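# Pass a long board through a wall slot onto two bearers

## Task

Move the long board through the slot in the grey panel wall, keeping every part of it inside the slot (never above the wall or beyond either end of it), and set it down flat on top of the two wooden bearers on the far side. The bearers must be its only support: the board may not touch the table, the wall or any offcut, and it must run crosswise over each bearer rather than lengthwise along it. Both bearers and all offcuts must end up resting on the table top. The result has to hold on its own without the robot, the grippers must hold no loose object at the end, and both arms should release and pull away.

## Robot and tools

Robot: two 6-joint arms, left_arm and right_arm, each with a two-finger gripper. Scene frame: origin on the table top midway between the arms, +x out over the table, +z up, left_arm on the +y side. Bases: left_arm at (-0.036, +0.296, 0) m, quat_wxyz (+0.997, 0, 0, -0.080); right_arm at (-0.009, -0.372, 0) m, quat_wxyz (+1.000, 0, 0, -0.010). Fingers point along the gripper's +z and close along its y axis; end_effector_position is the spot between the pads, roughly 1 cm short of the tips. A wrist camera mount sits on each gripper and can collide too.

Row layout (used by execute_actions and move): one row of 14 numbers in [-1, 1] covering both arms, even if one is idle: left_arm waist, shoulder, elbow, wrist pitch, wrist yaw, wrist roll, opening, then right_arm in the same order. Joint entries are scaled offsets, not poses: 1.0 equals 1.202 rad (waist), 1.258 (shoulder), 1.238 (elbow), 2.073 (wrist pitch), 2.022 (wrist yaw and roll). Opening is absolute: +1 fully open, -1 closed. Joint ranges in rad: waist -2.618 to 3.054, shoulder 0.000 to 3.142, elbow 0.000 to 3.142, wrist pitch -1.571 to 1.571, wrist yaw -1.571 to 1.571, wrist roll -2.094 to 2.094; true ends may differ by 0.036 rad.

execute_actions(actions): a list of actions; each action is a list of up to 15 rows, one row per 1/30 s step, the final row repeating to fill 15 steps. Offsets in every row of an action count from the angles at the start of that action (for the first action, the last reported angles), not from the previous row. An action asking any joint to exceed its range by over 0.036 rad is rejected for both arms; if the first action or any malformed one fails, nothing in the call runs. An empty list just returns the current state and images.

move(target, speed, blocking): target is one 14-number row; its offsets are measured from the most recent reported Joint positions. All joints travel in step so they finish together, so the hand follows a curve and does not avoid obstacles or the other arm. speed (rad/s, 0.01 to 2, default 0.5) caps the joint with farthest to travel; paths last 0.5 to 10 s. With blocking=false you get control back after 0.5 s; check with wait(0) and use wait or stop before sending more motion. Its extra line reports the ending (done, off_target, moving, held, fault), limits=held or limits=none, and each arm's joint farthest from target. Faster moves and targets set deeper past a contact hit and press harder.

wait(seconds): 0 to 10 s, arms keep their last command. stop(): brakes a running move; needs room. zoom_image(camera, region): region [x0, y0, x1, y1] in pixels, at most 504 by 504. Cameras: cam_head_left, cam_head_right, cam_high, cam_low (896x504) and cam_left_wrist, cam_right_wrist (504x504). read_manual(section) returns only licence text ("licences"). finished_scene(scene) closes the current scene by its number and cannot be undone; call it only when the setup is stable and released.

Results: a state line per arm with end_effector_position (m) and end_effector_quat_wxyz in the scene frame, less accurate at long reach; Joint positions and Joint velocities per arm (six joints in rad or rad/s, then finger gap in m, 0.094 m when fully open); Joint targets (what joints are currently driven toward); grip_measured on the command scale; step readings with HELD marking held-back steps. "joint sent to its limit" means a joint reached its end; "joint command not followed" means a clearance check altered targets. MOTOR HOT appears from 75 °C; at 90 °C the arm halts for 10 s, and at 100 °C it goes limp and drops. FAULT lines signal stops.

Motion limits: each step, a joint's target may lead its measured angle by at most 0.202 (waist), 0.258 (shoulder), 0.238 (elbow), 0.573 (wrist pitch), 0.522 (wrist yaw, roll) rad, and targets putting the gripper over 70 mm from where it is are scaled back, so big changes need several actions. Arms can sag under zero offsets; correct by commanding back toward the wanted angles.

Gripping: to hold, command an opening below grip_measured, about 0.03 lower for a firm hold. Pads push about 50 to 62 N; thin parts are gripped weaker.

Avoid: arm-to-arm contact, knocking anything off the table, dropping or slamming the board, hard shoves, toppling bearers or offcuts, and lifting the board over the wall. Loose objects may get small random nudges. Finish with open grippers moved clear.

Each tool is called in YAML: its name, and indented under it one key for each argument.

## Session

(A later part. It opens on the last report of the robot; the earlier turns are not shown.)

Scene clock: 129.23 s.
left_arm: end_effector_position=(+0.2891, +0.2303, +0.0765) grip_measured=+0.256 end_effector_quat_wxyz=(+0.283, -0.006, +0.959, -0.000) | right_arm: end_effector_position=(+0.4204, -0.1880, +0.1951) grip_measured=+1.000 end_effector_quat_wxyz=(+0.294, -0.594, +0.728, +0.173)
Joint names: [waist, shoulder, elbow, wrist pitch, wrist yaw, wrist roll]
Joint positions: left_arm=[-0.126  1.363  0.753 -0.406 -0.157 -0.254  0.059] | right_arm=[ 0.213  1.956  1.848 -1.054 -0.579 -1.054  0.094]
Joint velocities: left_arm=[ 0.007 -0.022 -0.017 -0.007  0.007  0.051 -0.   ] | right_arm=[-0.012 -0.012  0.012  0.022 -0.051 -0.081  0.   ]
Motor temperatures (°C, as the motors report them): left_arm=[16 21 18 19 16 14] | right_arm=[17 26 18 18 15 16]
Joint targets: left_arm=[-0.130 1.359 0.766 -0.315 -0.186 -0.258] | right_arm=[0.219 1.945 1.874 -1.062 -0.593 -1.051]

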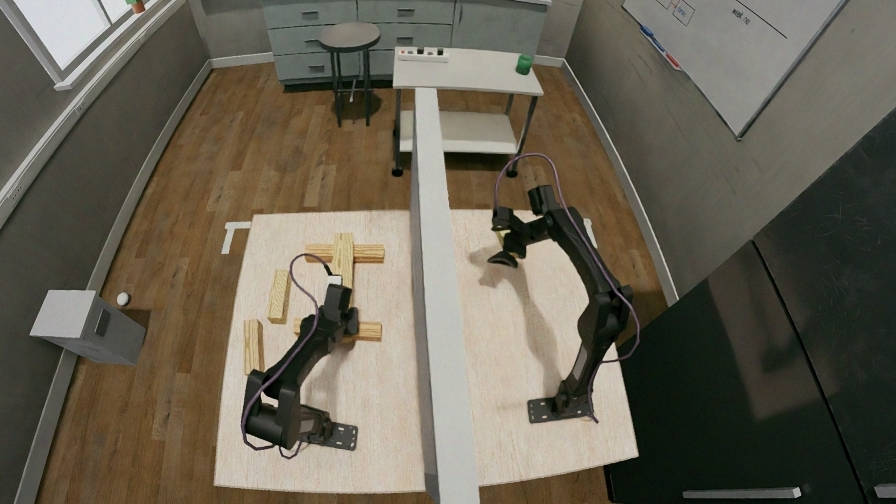

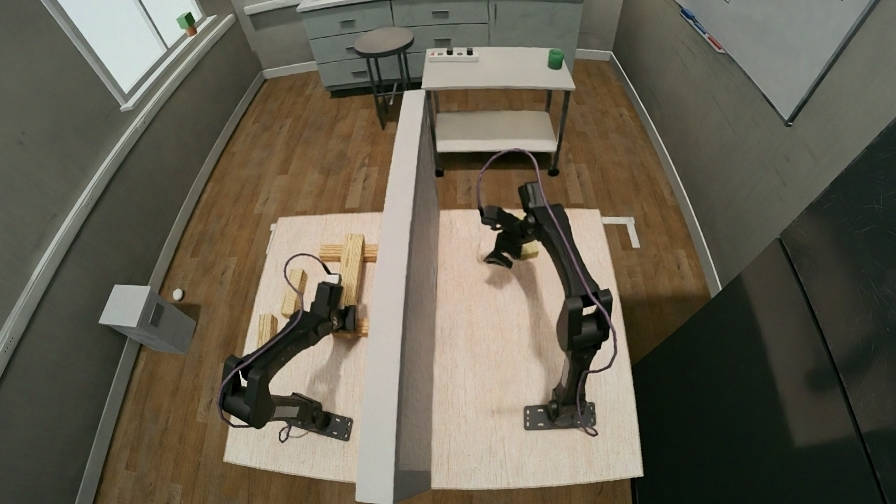

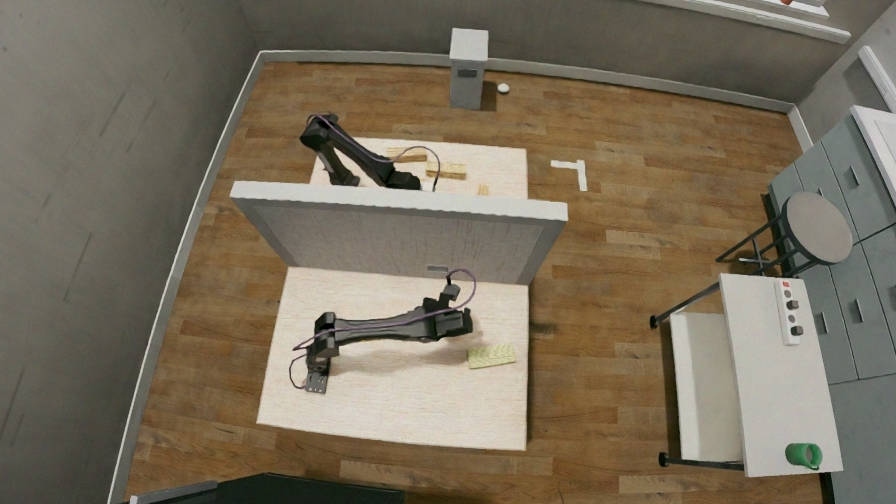

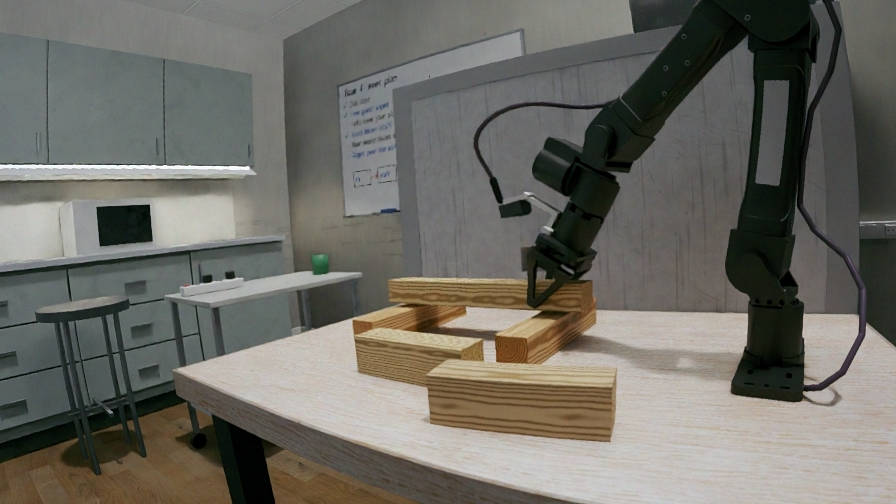

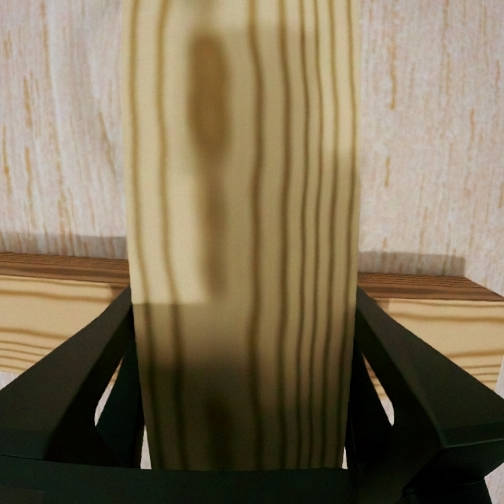

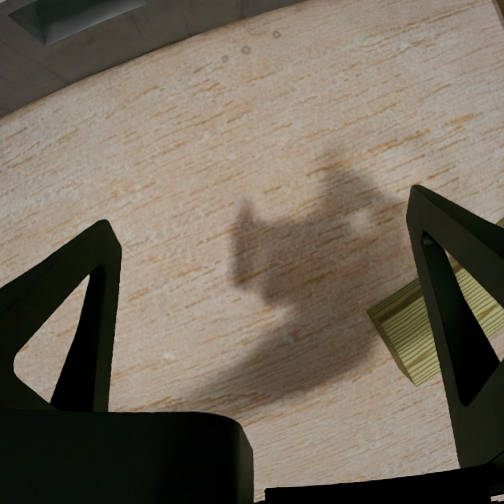

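execute_actions:
  actions:
    - [[-0.0033,-0.0032,0.0105,0.0451,-0.0143,-0.002,0.12,0.005,-0.0087,0.021,-0.0039,-0.0069,0.0015,1.0],[-0.0033,-0.0013,0.0105,0.0462,-0.0143,-0.002,0.12,0.005,-0.0087,0.021,-0.0039,-0.0069,0.0015,1.0],[-0.0033,0.0007,0.0105,0.0474,-0.0143,-0.002,0.12,0.005,-0.0087,0.021,-0.0039,-0.0069,0.0015,1.0],[-0.0033,0.0026,0.0105,0.0486,-0.0143,-0.002,0.12,0.005,-0.0087,0.021,-0.0039,-0.0069,0.0015,1.0],[-0.0033,0.0045,0.0105,0.0497,-0.0143,-0.002,0.12,0.005,-0.0087,0.021,-0.0039,-0.0069,0.0015,1.0],[-0.0033,0.0064,0.0105,0.0509,-0.0143,-0.002,0.12,0.005,-0.0087,0.021,-0.0039,-0.0069,0.0015,1.0],[-0.0033,0.0084,0.0105,0.0521,-0.0143,-0.002,0.12,0.005,-0.0087,0.021,-0.0039,-0.0069,0.0015,1.0],[-0.0033,0.0103,0.0105,0.0532,-0.0143,-0.002,0.12,0.005,-0.0087,0.021,-0.0039,-0.0069,0.0015,1.0],[-0.0033,0.0122,0.0105,0.0544,-0.0143,-0.002,0.12,0.005,-0.0087,0.021,-0.0039,-0.0069,0.0015,1.0],[-0.0033,0.0141,0.0105,0.0556,-0.0143,-0.002,0.12,0.005,-0.0087,0.021,-0.0039,-0.0069,0.0015,1.0],[-0.0033,0.0161,0.0105,0.0567,-0.0143,-0.002,0.12,0.005,-0.0087,0.021,-0.0039,-0.0069,0.0015,1.0],[-0.0033,0.0180,0.0105,0.0579,-0.0143,-0.002,0.12,0.005,-0.0087,0.021,-0.0039,-0.0069,0.0015,1.0],[-0.0033,0.0199,0.0105,0.0579,-0.0143,-0.002,0.12,0.005,-0.0087,0.021,-0.0039,-0.0069,0.0015,1.0]]

wait:
  seconds: 0.3

zoom_image:
  camera: "cam_low"
  region: [345, 250, 615, 370]

Scene clock: 130.43 s.
left_arm: end_effector_position=(+0.2941, +0.2289, +0.0732) grip_measured=+0.255 end_effector_quat_wxyz=(+0.287, -0.006, +0.958, -0.001) | right_arm: end_effector_position=(+0.4204, -0.1880, +0.1951) grip_measured=+1.000 end_effector_quat_wxyz=(+0.294, -0.594, +0.728, +0.173)
Joint names: [waist, shoulder, elbow, wrist pitch, wrist yaw, wrist roll]
Joint positions: left_arm=[-0.126  1.386  0.753 -0.376 -0.158 -0.254  0.059] | right_arm=[ 0.213  1.956  1.848 -1.054 -0.579 -1.054  0.094]
Joint velocities: left_arm=[ 0.002  0.007  0.002 -0.007 -0.007 -0.037 -0.001] | right_arm=[-0.012 -0.002 -0.007  0.022 -0.066 -0.066  0.   ]
Motor temperatures (°C, as the motors report them): left_arm=[16 21 18 19 16 14] | right_arm=[17 26 18 18 15 16]
Joint targets: left_arm=[-0.130 1.388 0.766 -0.286 -0.186 -0.258] | right_arm=[0.219 1.945 1.874 -1.062 -0.593 -1.051]
Step readings (joint positions):
0: left_arm=[-0.126 1.363 0.753 -0.406 -0.157 -0.254] | right_arm=[0.213 1.956 1.848 -1.054 -0.579 -1.054]
1: left_arm=[-0.126 1.363 0.753 -0.406 -0.157 -0.254] | right_arm=[0.213 1.956 1.848 -1.054 -0.579 -1.054]
2: left_arm=[-0.126 1.363 0.753 -0.406 -0.157 -0.254] | right_arm=[0.213 1.956 1.848 -1.054 -0.579 -1.054]
4: left_arm=[-0.126 1.363 0.753 -0.404 -0.157 -0.254] | right_arm=[0.213 1.956 1.848 -1.054 -0.579 -1.054]
8: left_arm=[-0.126 1.368 0.753 -0.394 -0.157 -0.254] | right_arm=[0.213 1.956 1.848 -1.054 -0.579 -1.054]
15: Joint positions above

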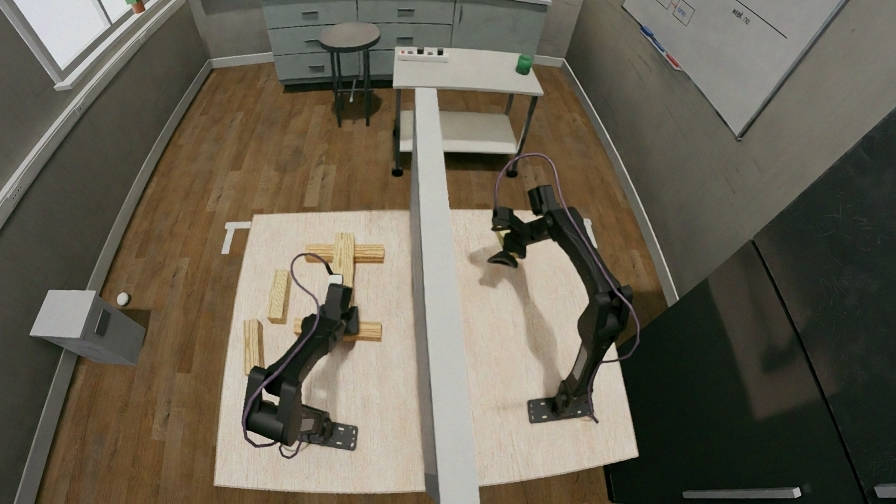

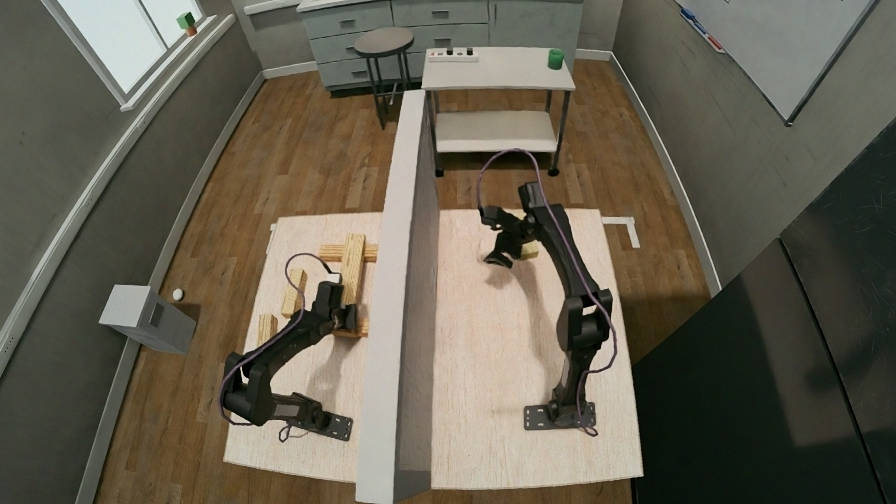

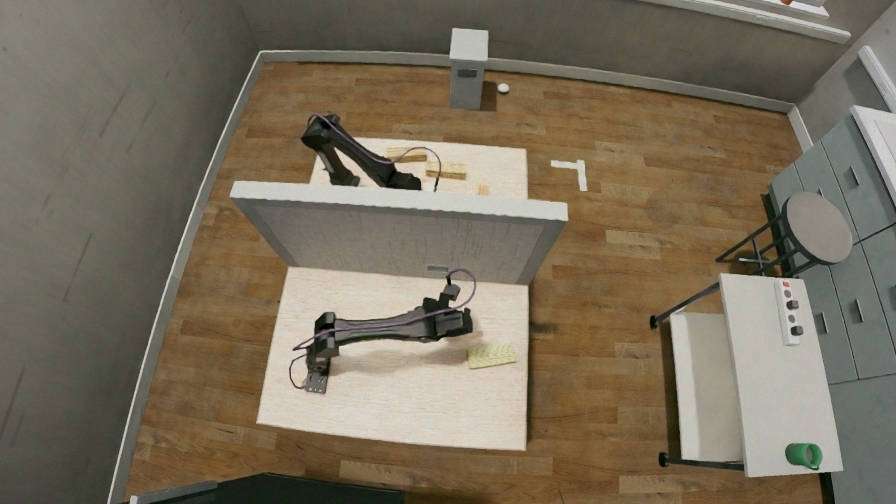

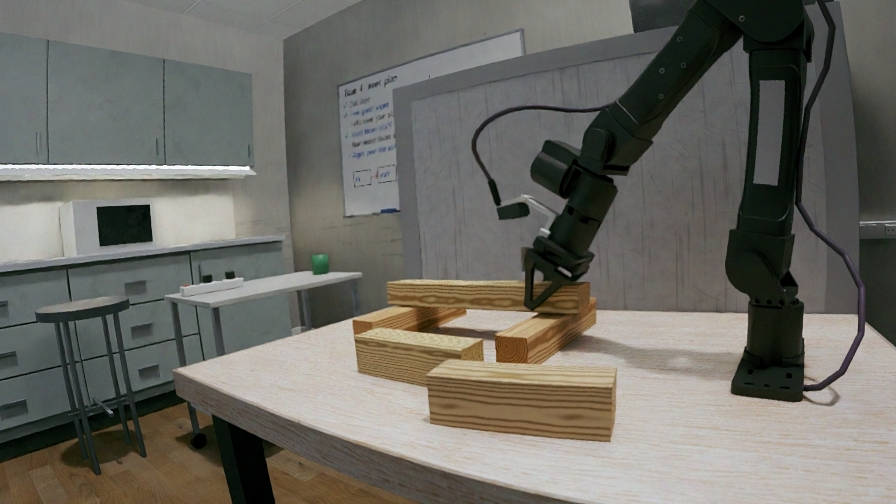

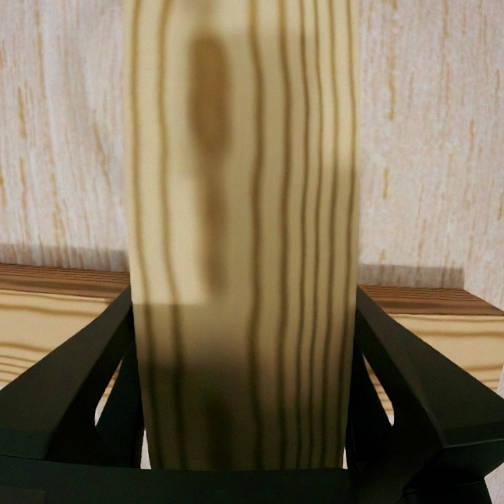

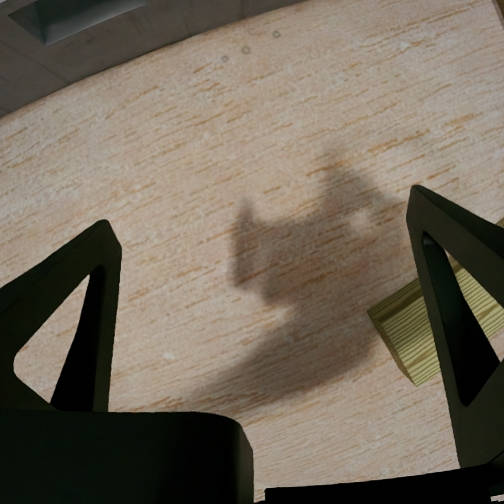

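Scene clock: 130.73 s.
left_arm: end_effector_position=(+0.2944, +0.2288, +0.0733) grip_measured=+0.255 end_effector_quat_wxyz=(+0.287, -0.006, +0.958, -0.001) | right_arm: end_effector_position=(+0.4204, -0.1880, +0.1951) grip_measured=+1.000 end_effector_quat_wxyz=(+0.294, -0.594, +0.728, +0.173)
Joint names: [waist, shoulder, elbow, wrist pitch, wrist yaw, wrist roll]
Joint positions: left_arm=[-0.126  1.386  0.753 -0.375 -0.158 -0.254  0.059] | right_arm=[ 0.213  1.956  1.848 -1.054 -0.579 -1.054  0.094]
Joint velocities: left_arm=[-0.012 -0.002  0.017 -0.051  0.051 -0.051  0.001] | right_arm=[ 0.002 -0.007  0.002  0.037 -0.007 -0.022  0.   ]
Motor temperatures (°C, as the motors report them): left_arm=[16 21 18 19 16 14] | right_arm=[17 26 18 18 15 16]
Joint targets: left_arm=[-0.130 1.388 0.766 -0.286 -0.186 -0.258] | right_arm=[0.219 1.945 1.874 -1.062 -0.593 -1.051]
wait: 0.30 s; at rest by 0.17 s

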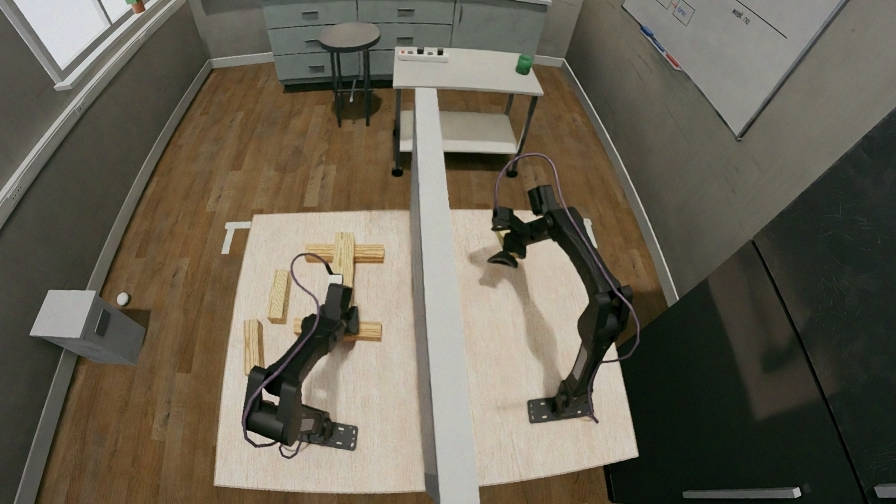

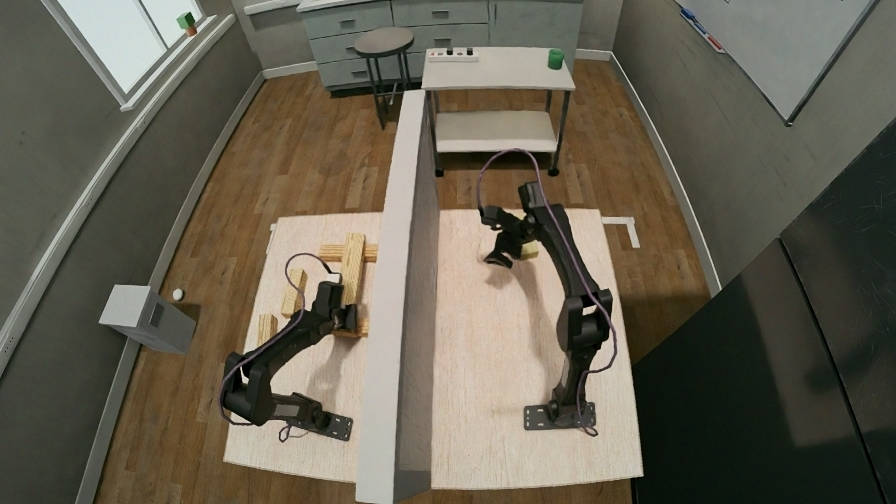

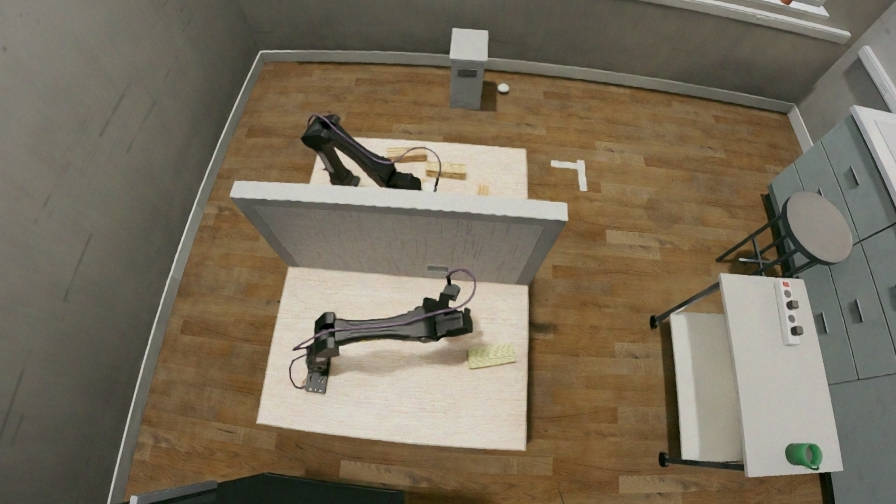

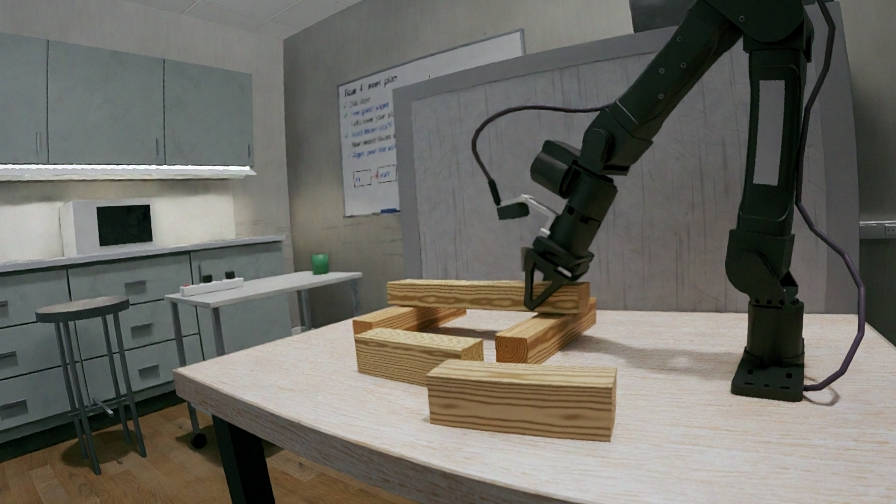

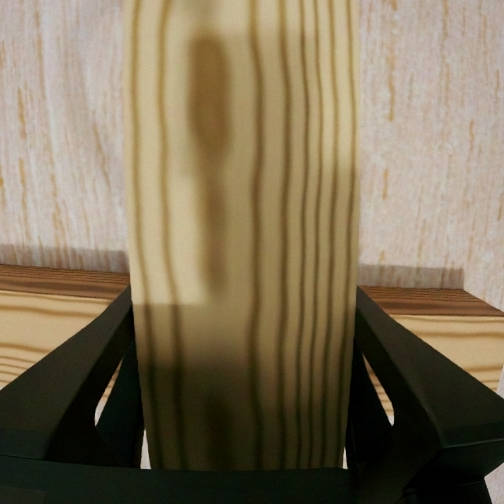

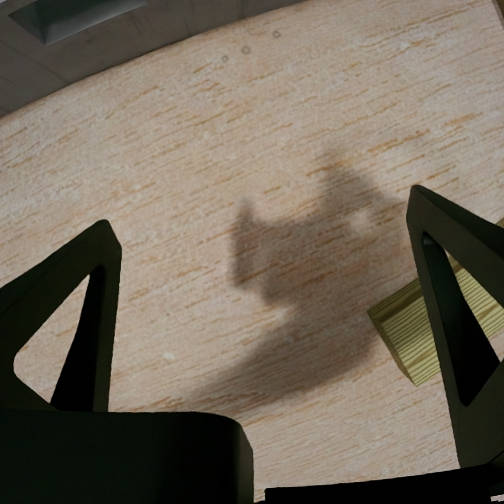

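Region (345, 250, 615, 370) of cam_low's 896x504 image, scaled by 1.867, with more detail than that image has.

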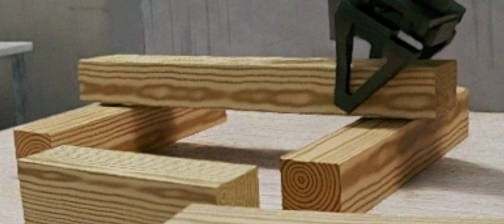

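execute_actions:
  actions:
    - [[-0.0033,0.0010,0.0105,0.0400,-0.0138,-0.002,0.12,0.005,-0.0087,0.021,-0.0039,-0.0069,0.0015,1.0],[-0.0033,0.0004,0.0105,0.0375,-0.0138,-0.002,0.12,0.005,-0.0087,0.021,-0.0039,-0.0069,0.0015,1.0],[-0.0033,-0.0002,0.0105,0.0355,-0.0138,-0.002,0.12,0.005,-0.0087,0.021,-0.0039,-0.0069,0.0015,1.0],[-0.0033,-0.0008,0.0105,0.0340,-0.0138,-0.002,0.12,0.005,-0.0087,0.021,-0.0039,-0.0069,0.0015,1.0],[-0.0033,-0.0014,0.0105,0.0326,-0.0138,-0.002,0.12,0.005,-0.0087,0.021,-0.0039,-0.0069,0.0015,1.0],[-0.0033,-0.0020,0.0105,0.0312,-0.0138,-0.002,0.12,0.005,-0.0087,0.021,-0.0039,-0.0069,0.0015,1.0],[-0.0033,-0.0026,0.0105,0.0298,-0.0138,-0.002,0.12,0.005,-0.0087,0.021,-0.0039,-0.0069,0.0015,1.0],[-0.0033,-0.0032,0.0105,0.0284,-0.0138,-0.002,0.12,0.005,-0.0087,0.021,-0.0039,-0.0069,0.0015,1.0],[-0.0033,-0.0038,0.0105,0.0270,-0.0138,-0.002,0.12,0.005,-0.0087,0.021,-0.0039,-0.0069,0.0015,1.0],[-0.0033,-0.0044,0.0105,0.0256,-0.0138,-0.002,0.12,0.005,-0.0087,0.021,-0.0039,-0.0069,0.0015,1.0],[-0.0033,-0.0050,0.0105,0.0242,-0.0138,-0.002,0.12,0.005,-0.0087,0.021,-0.0039,-0.0069,0.0015,1.0],[-0.0033,-0.0056,0.0105,0.0228,-0.0138,-0.002,0.12,0.005,-0.0087,0.021,-0.0039,-0.0069,0.0015,1.0],[-0.0033,-0.0060,0.0105,0.0214,-0.0138,-0.002,0.12,0.005,-0.0087,0.021,-0.0039,-0.0069,0.0015,1.0],[-0.0033,-0.0064,0.0105,0.0200,-0.0138,-0.002,0.12,0.005,-0.0087,0.021,-0.0039,-0.0069,0.0015,1.0],[-0.0033,-0.0064,0.0105,0.0193,-0.0138,-0.002,0.12,0.005,-0.0087,0.021,-0.0039,-0.0069,0.0015,1.0]]

wait:
  seconds: 0.3

zoom_image:
  camera: "cam_low"
  region: [345, 250, 615, 370]

Scene clock: 131.97 s.
left_arm: end_effector_position=(+0.2941, +0.2289, +0.0731) grip_measured=+0.255 end_effector_quat_wxyz=(+0.286, -0.007, +0.958, -0.001) | right_arm: end_effector_position=(+0.4204, -0.1880, +0.1951) grip_measured=+1.000 end_effector_quat_wxyz=(+0.294, -0.594, +0.728, +0.173)
Joint names: [waist, shoulder, elbow, wrist pitch, wrist yaw, wrist roll]
Joint positions: left_arm=[-0.126  1.386  0.753 -0.376 -0.158 -0.255  0.059] | right_arm=[ 0.213  1.956  1.848 -1.054 -0.579 -1.054  0.094]
Joint velocities: left_arm=[-0.007  0.007 -0.007 -0.051 -0.037  0.051 -0.   ] | right_arm=[-0.007  0.002 -0.027  0.051 -0.007 -0.007  0.   ]
Motor temperatures (°C, as the motors report them): left_arm=[16 21 18 20 16 14] | right_arm=[17 26 18 18 15 16]
Joint targets: left_arm=[-0.130 1.378 0.766 -0.335 -0.186 -0.258] | right_arm=[0.219 1.945 1.874 -1.062 -0.593 -1.051]
Step readings (joint positions):
0: left_arm=[-0.126 1.386 0.753 -0.375 -0.158 -0.254] | right_arm=[0.213 1.956 1.848 -1.054 -0.579 -1.054]
1: left_arm=[-0.126 1.386 0.753 -0.375 -0.158 -0.254] | right_arm=[0.213 1.956 1.848 -1.054 -0.579 -1.054]
2: left_arm=[-0.126 1.386 0.753 -0.375 -0.158 -0.254] | right_arm=[0.213 1.956 1.848 -1.054 -0.579 -1.054]
4: left_arm=[-0.126 1.386 0.753 -0.375 -0.158 -0.254] | right_arm=[0.213 1.956 1.848 -1.054 -0.579 -1.054]
8: left_arm=[-0.126 1.386 0.753 -0.375 -0.158 -0.254] | right_arm=[0.213 1.956 1.848 -1.054 -0.579 -1.054]
15: Joint positions above

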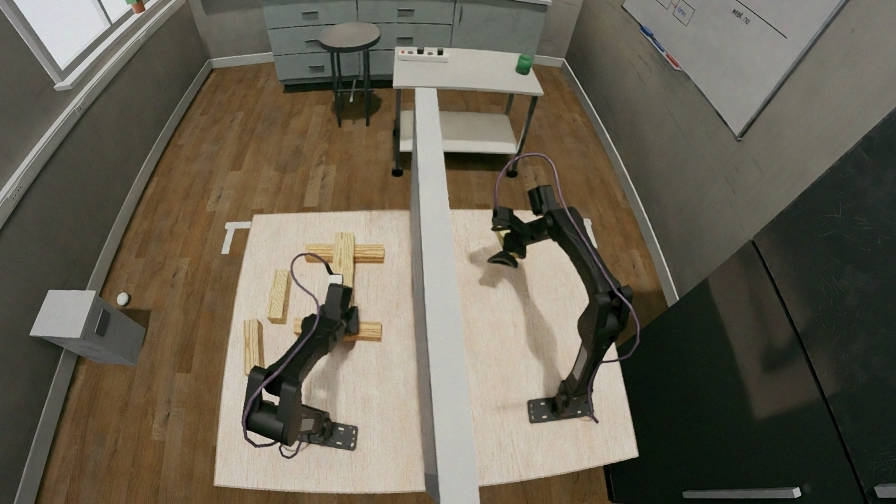

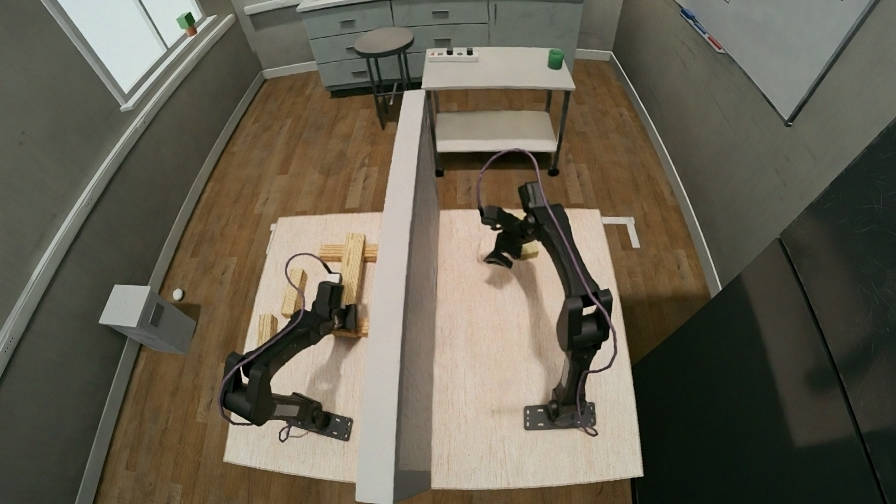

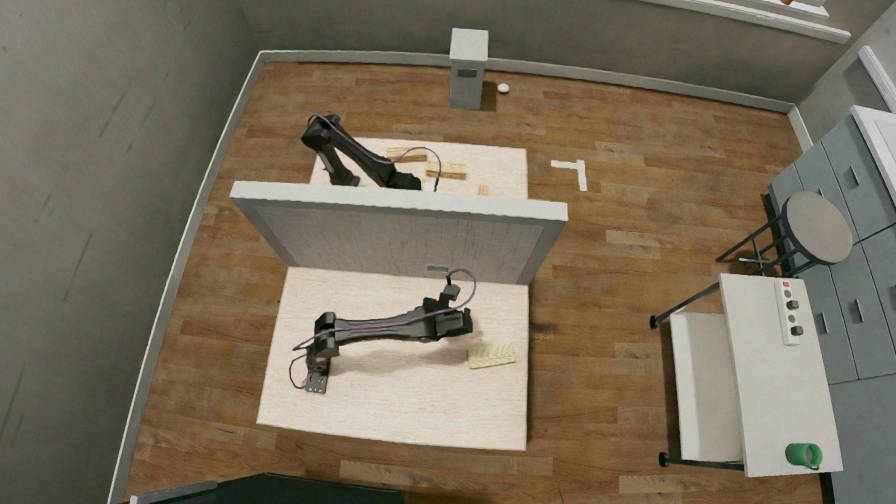

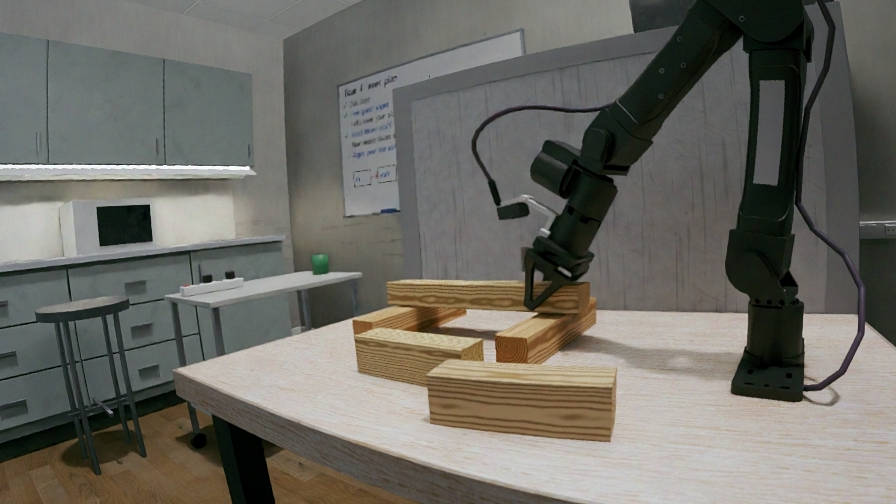

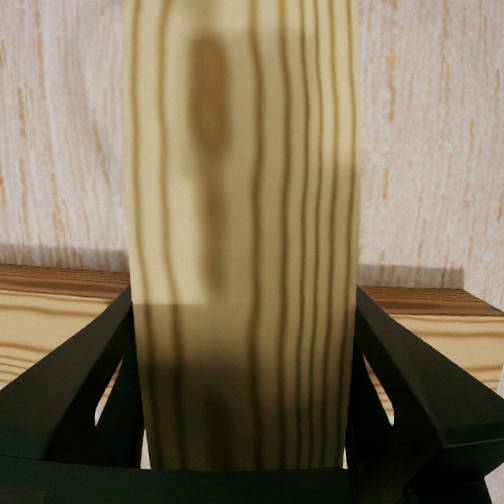

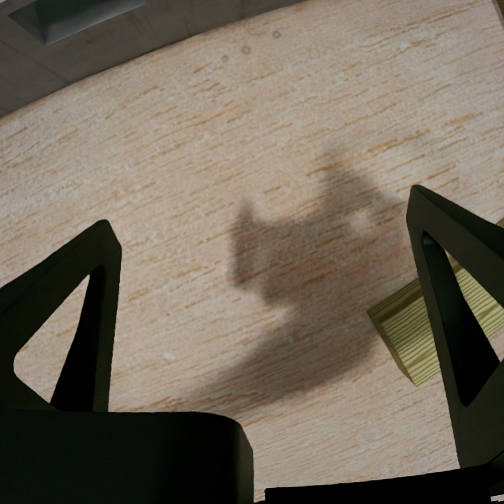

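Scene clock: 132.27 s.
left_arm: end_effector_position=(+0.2941, +0.2289, +0.0731) grip_measured=+0.255 end_effector_quat_wxyz=(+0.286, -0.007, +0.958, -0.001) | right_arm: end_effector_position=(+0.4204, -0.1880, +0.1951) grip_measured=+1.000 end_effector_quat_wxyz=(+0.294, -0.594, +0.728, +0.173)
Joint names: [waist, shoulder, elbow, wrist pitch, wrist yaw, wrist roll]
Joint positions: left_arm=[-0.126  1.386  0.753 -0.376 -0.158 -0.256  0.059] | right_arm=[ 0.213  1.956  1.848 -1.054 -0.579 -1.054  0.094]
Joint velocities: left_arm=[ 0.002  0.002 -0.007  0.066 -0.051  0.022 -0.   ] | right_arm=[-0.007  0.002  0.012 -0.022  0.007 -0.007  0.   ]
Motor temperatures (°C, as the motors report them): left_arm=[16 21 18 20 16 14] | right_arm=[17 26 18 18 15 16]
Joint targets: left_arm=[-0.130 1.378 0.766 -0.335 -0.186 -0.258] | right_arm=[0.219 1.945 1.874 -1.062 -0.593 -1.051]
wait: 0.30 s; at rest by 0.17 s

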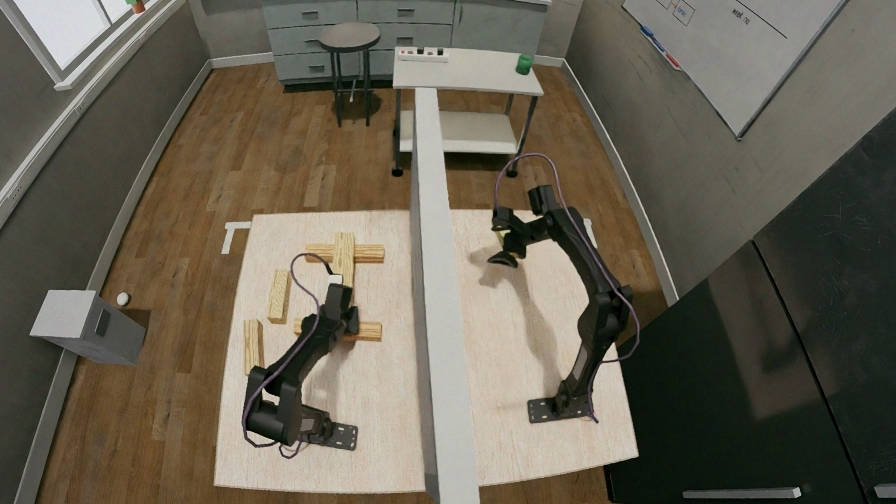

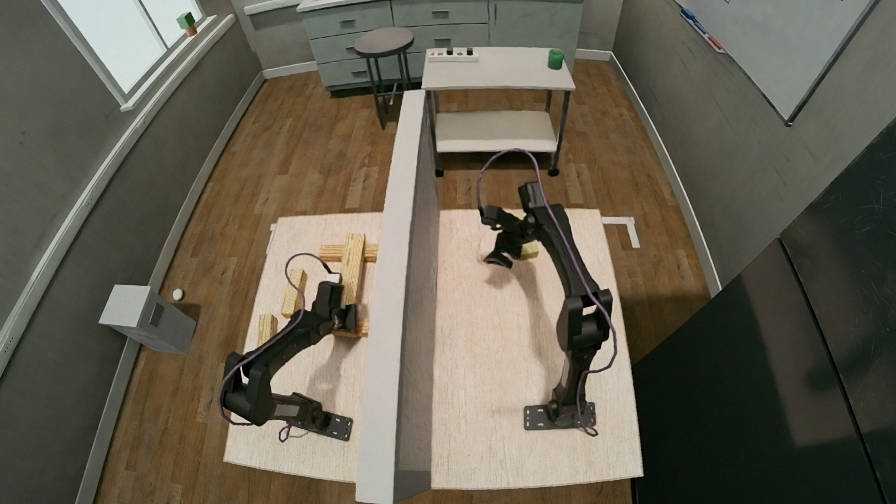

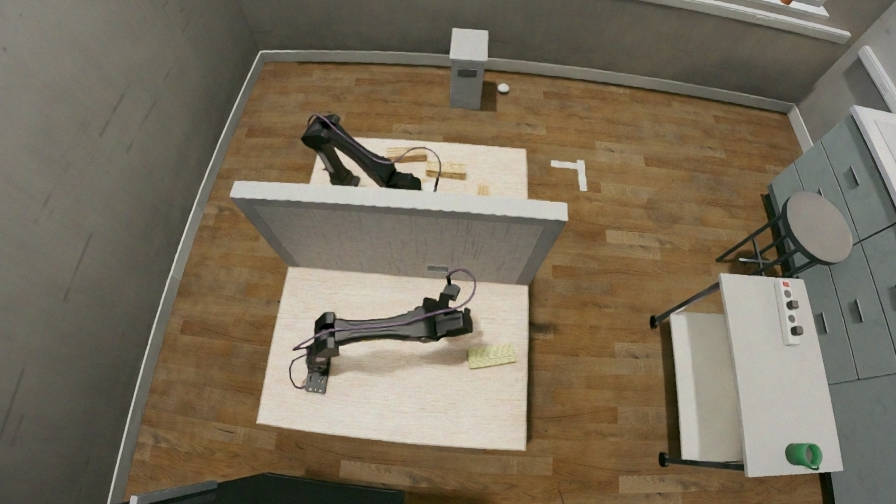

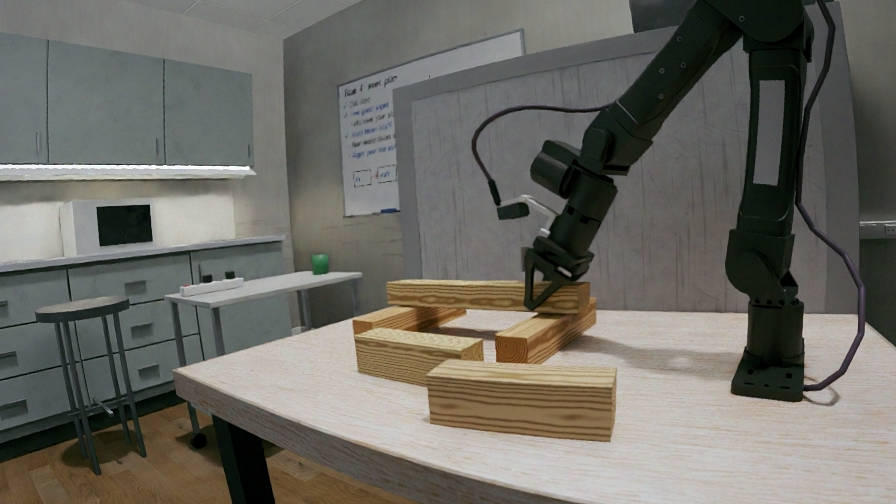

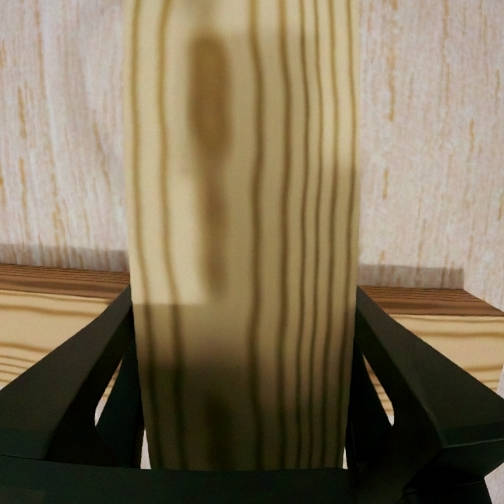

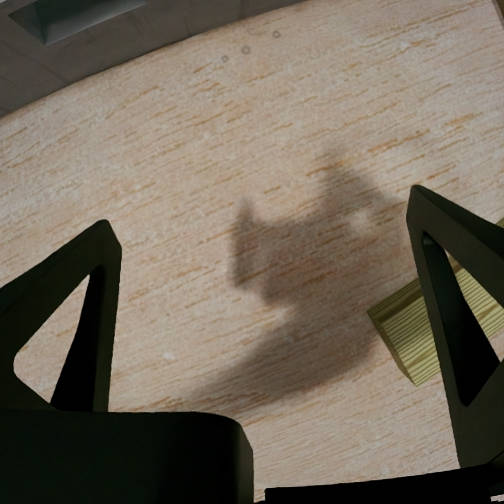

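Region (345, 250, 615, 370) of cam_low's 896x504 image, scaled by 1.867, with more detail than that image has.

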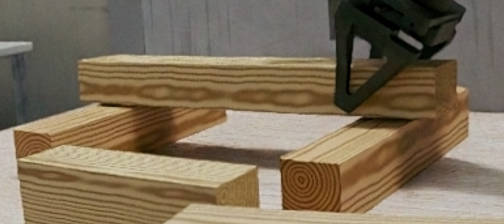

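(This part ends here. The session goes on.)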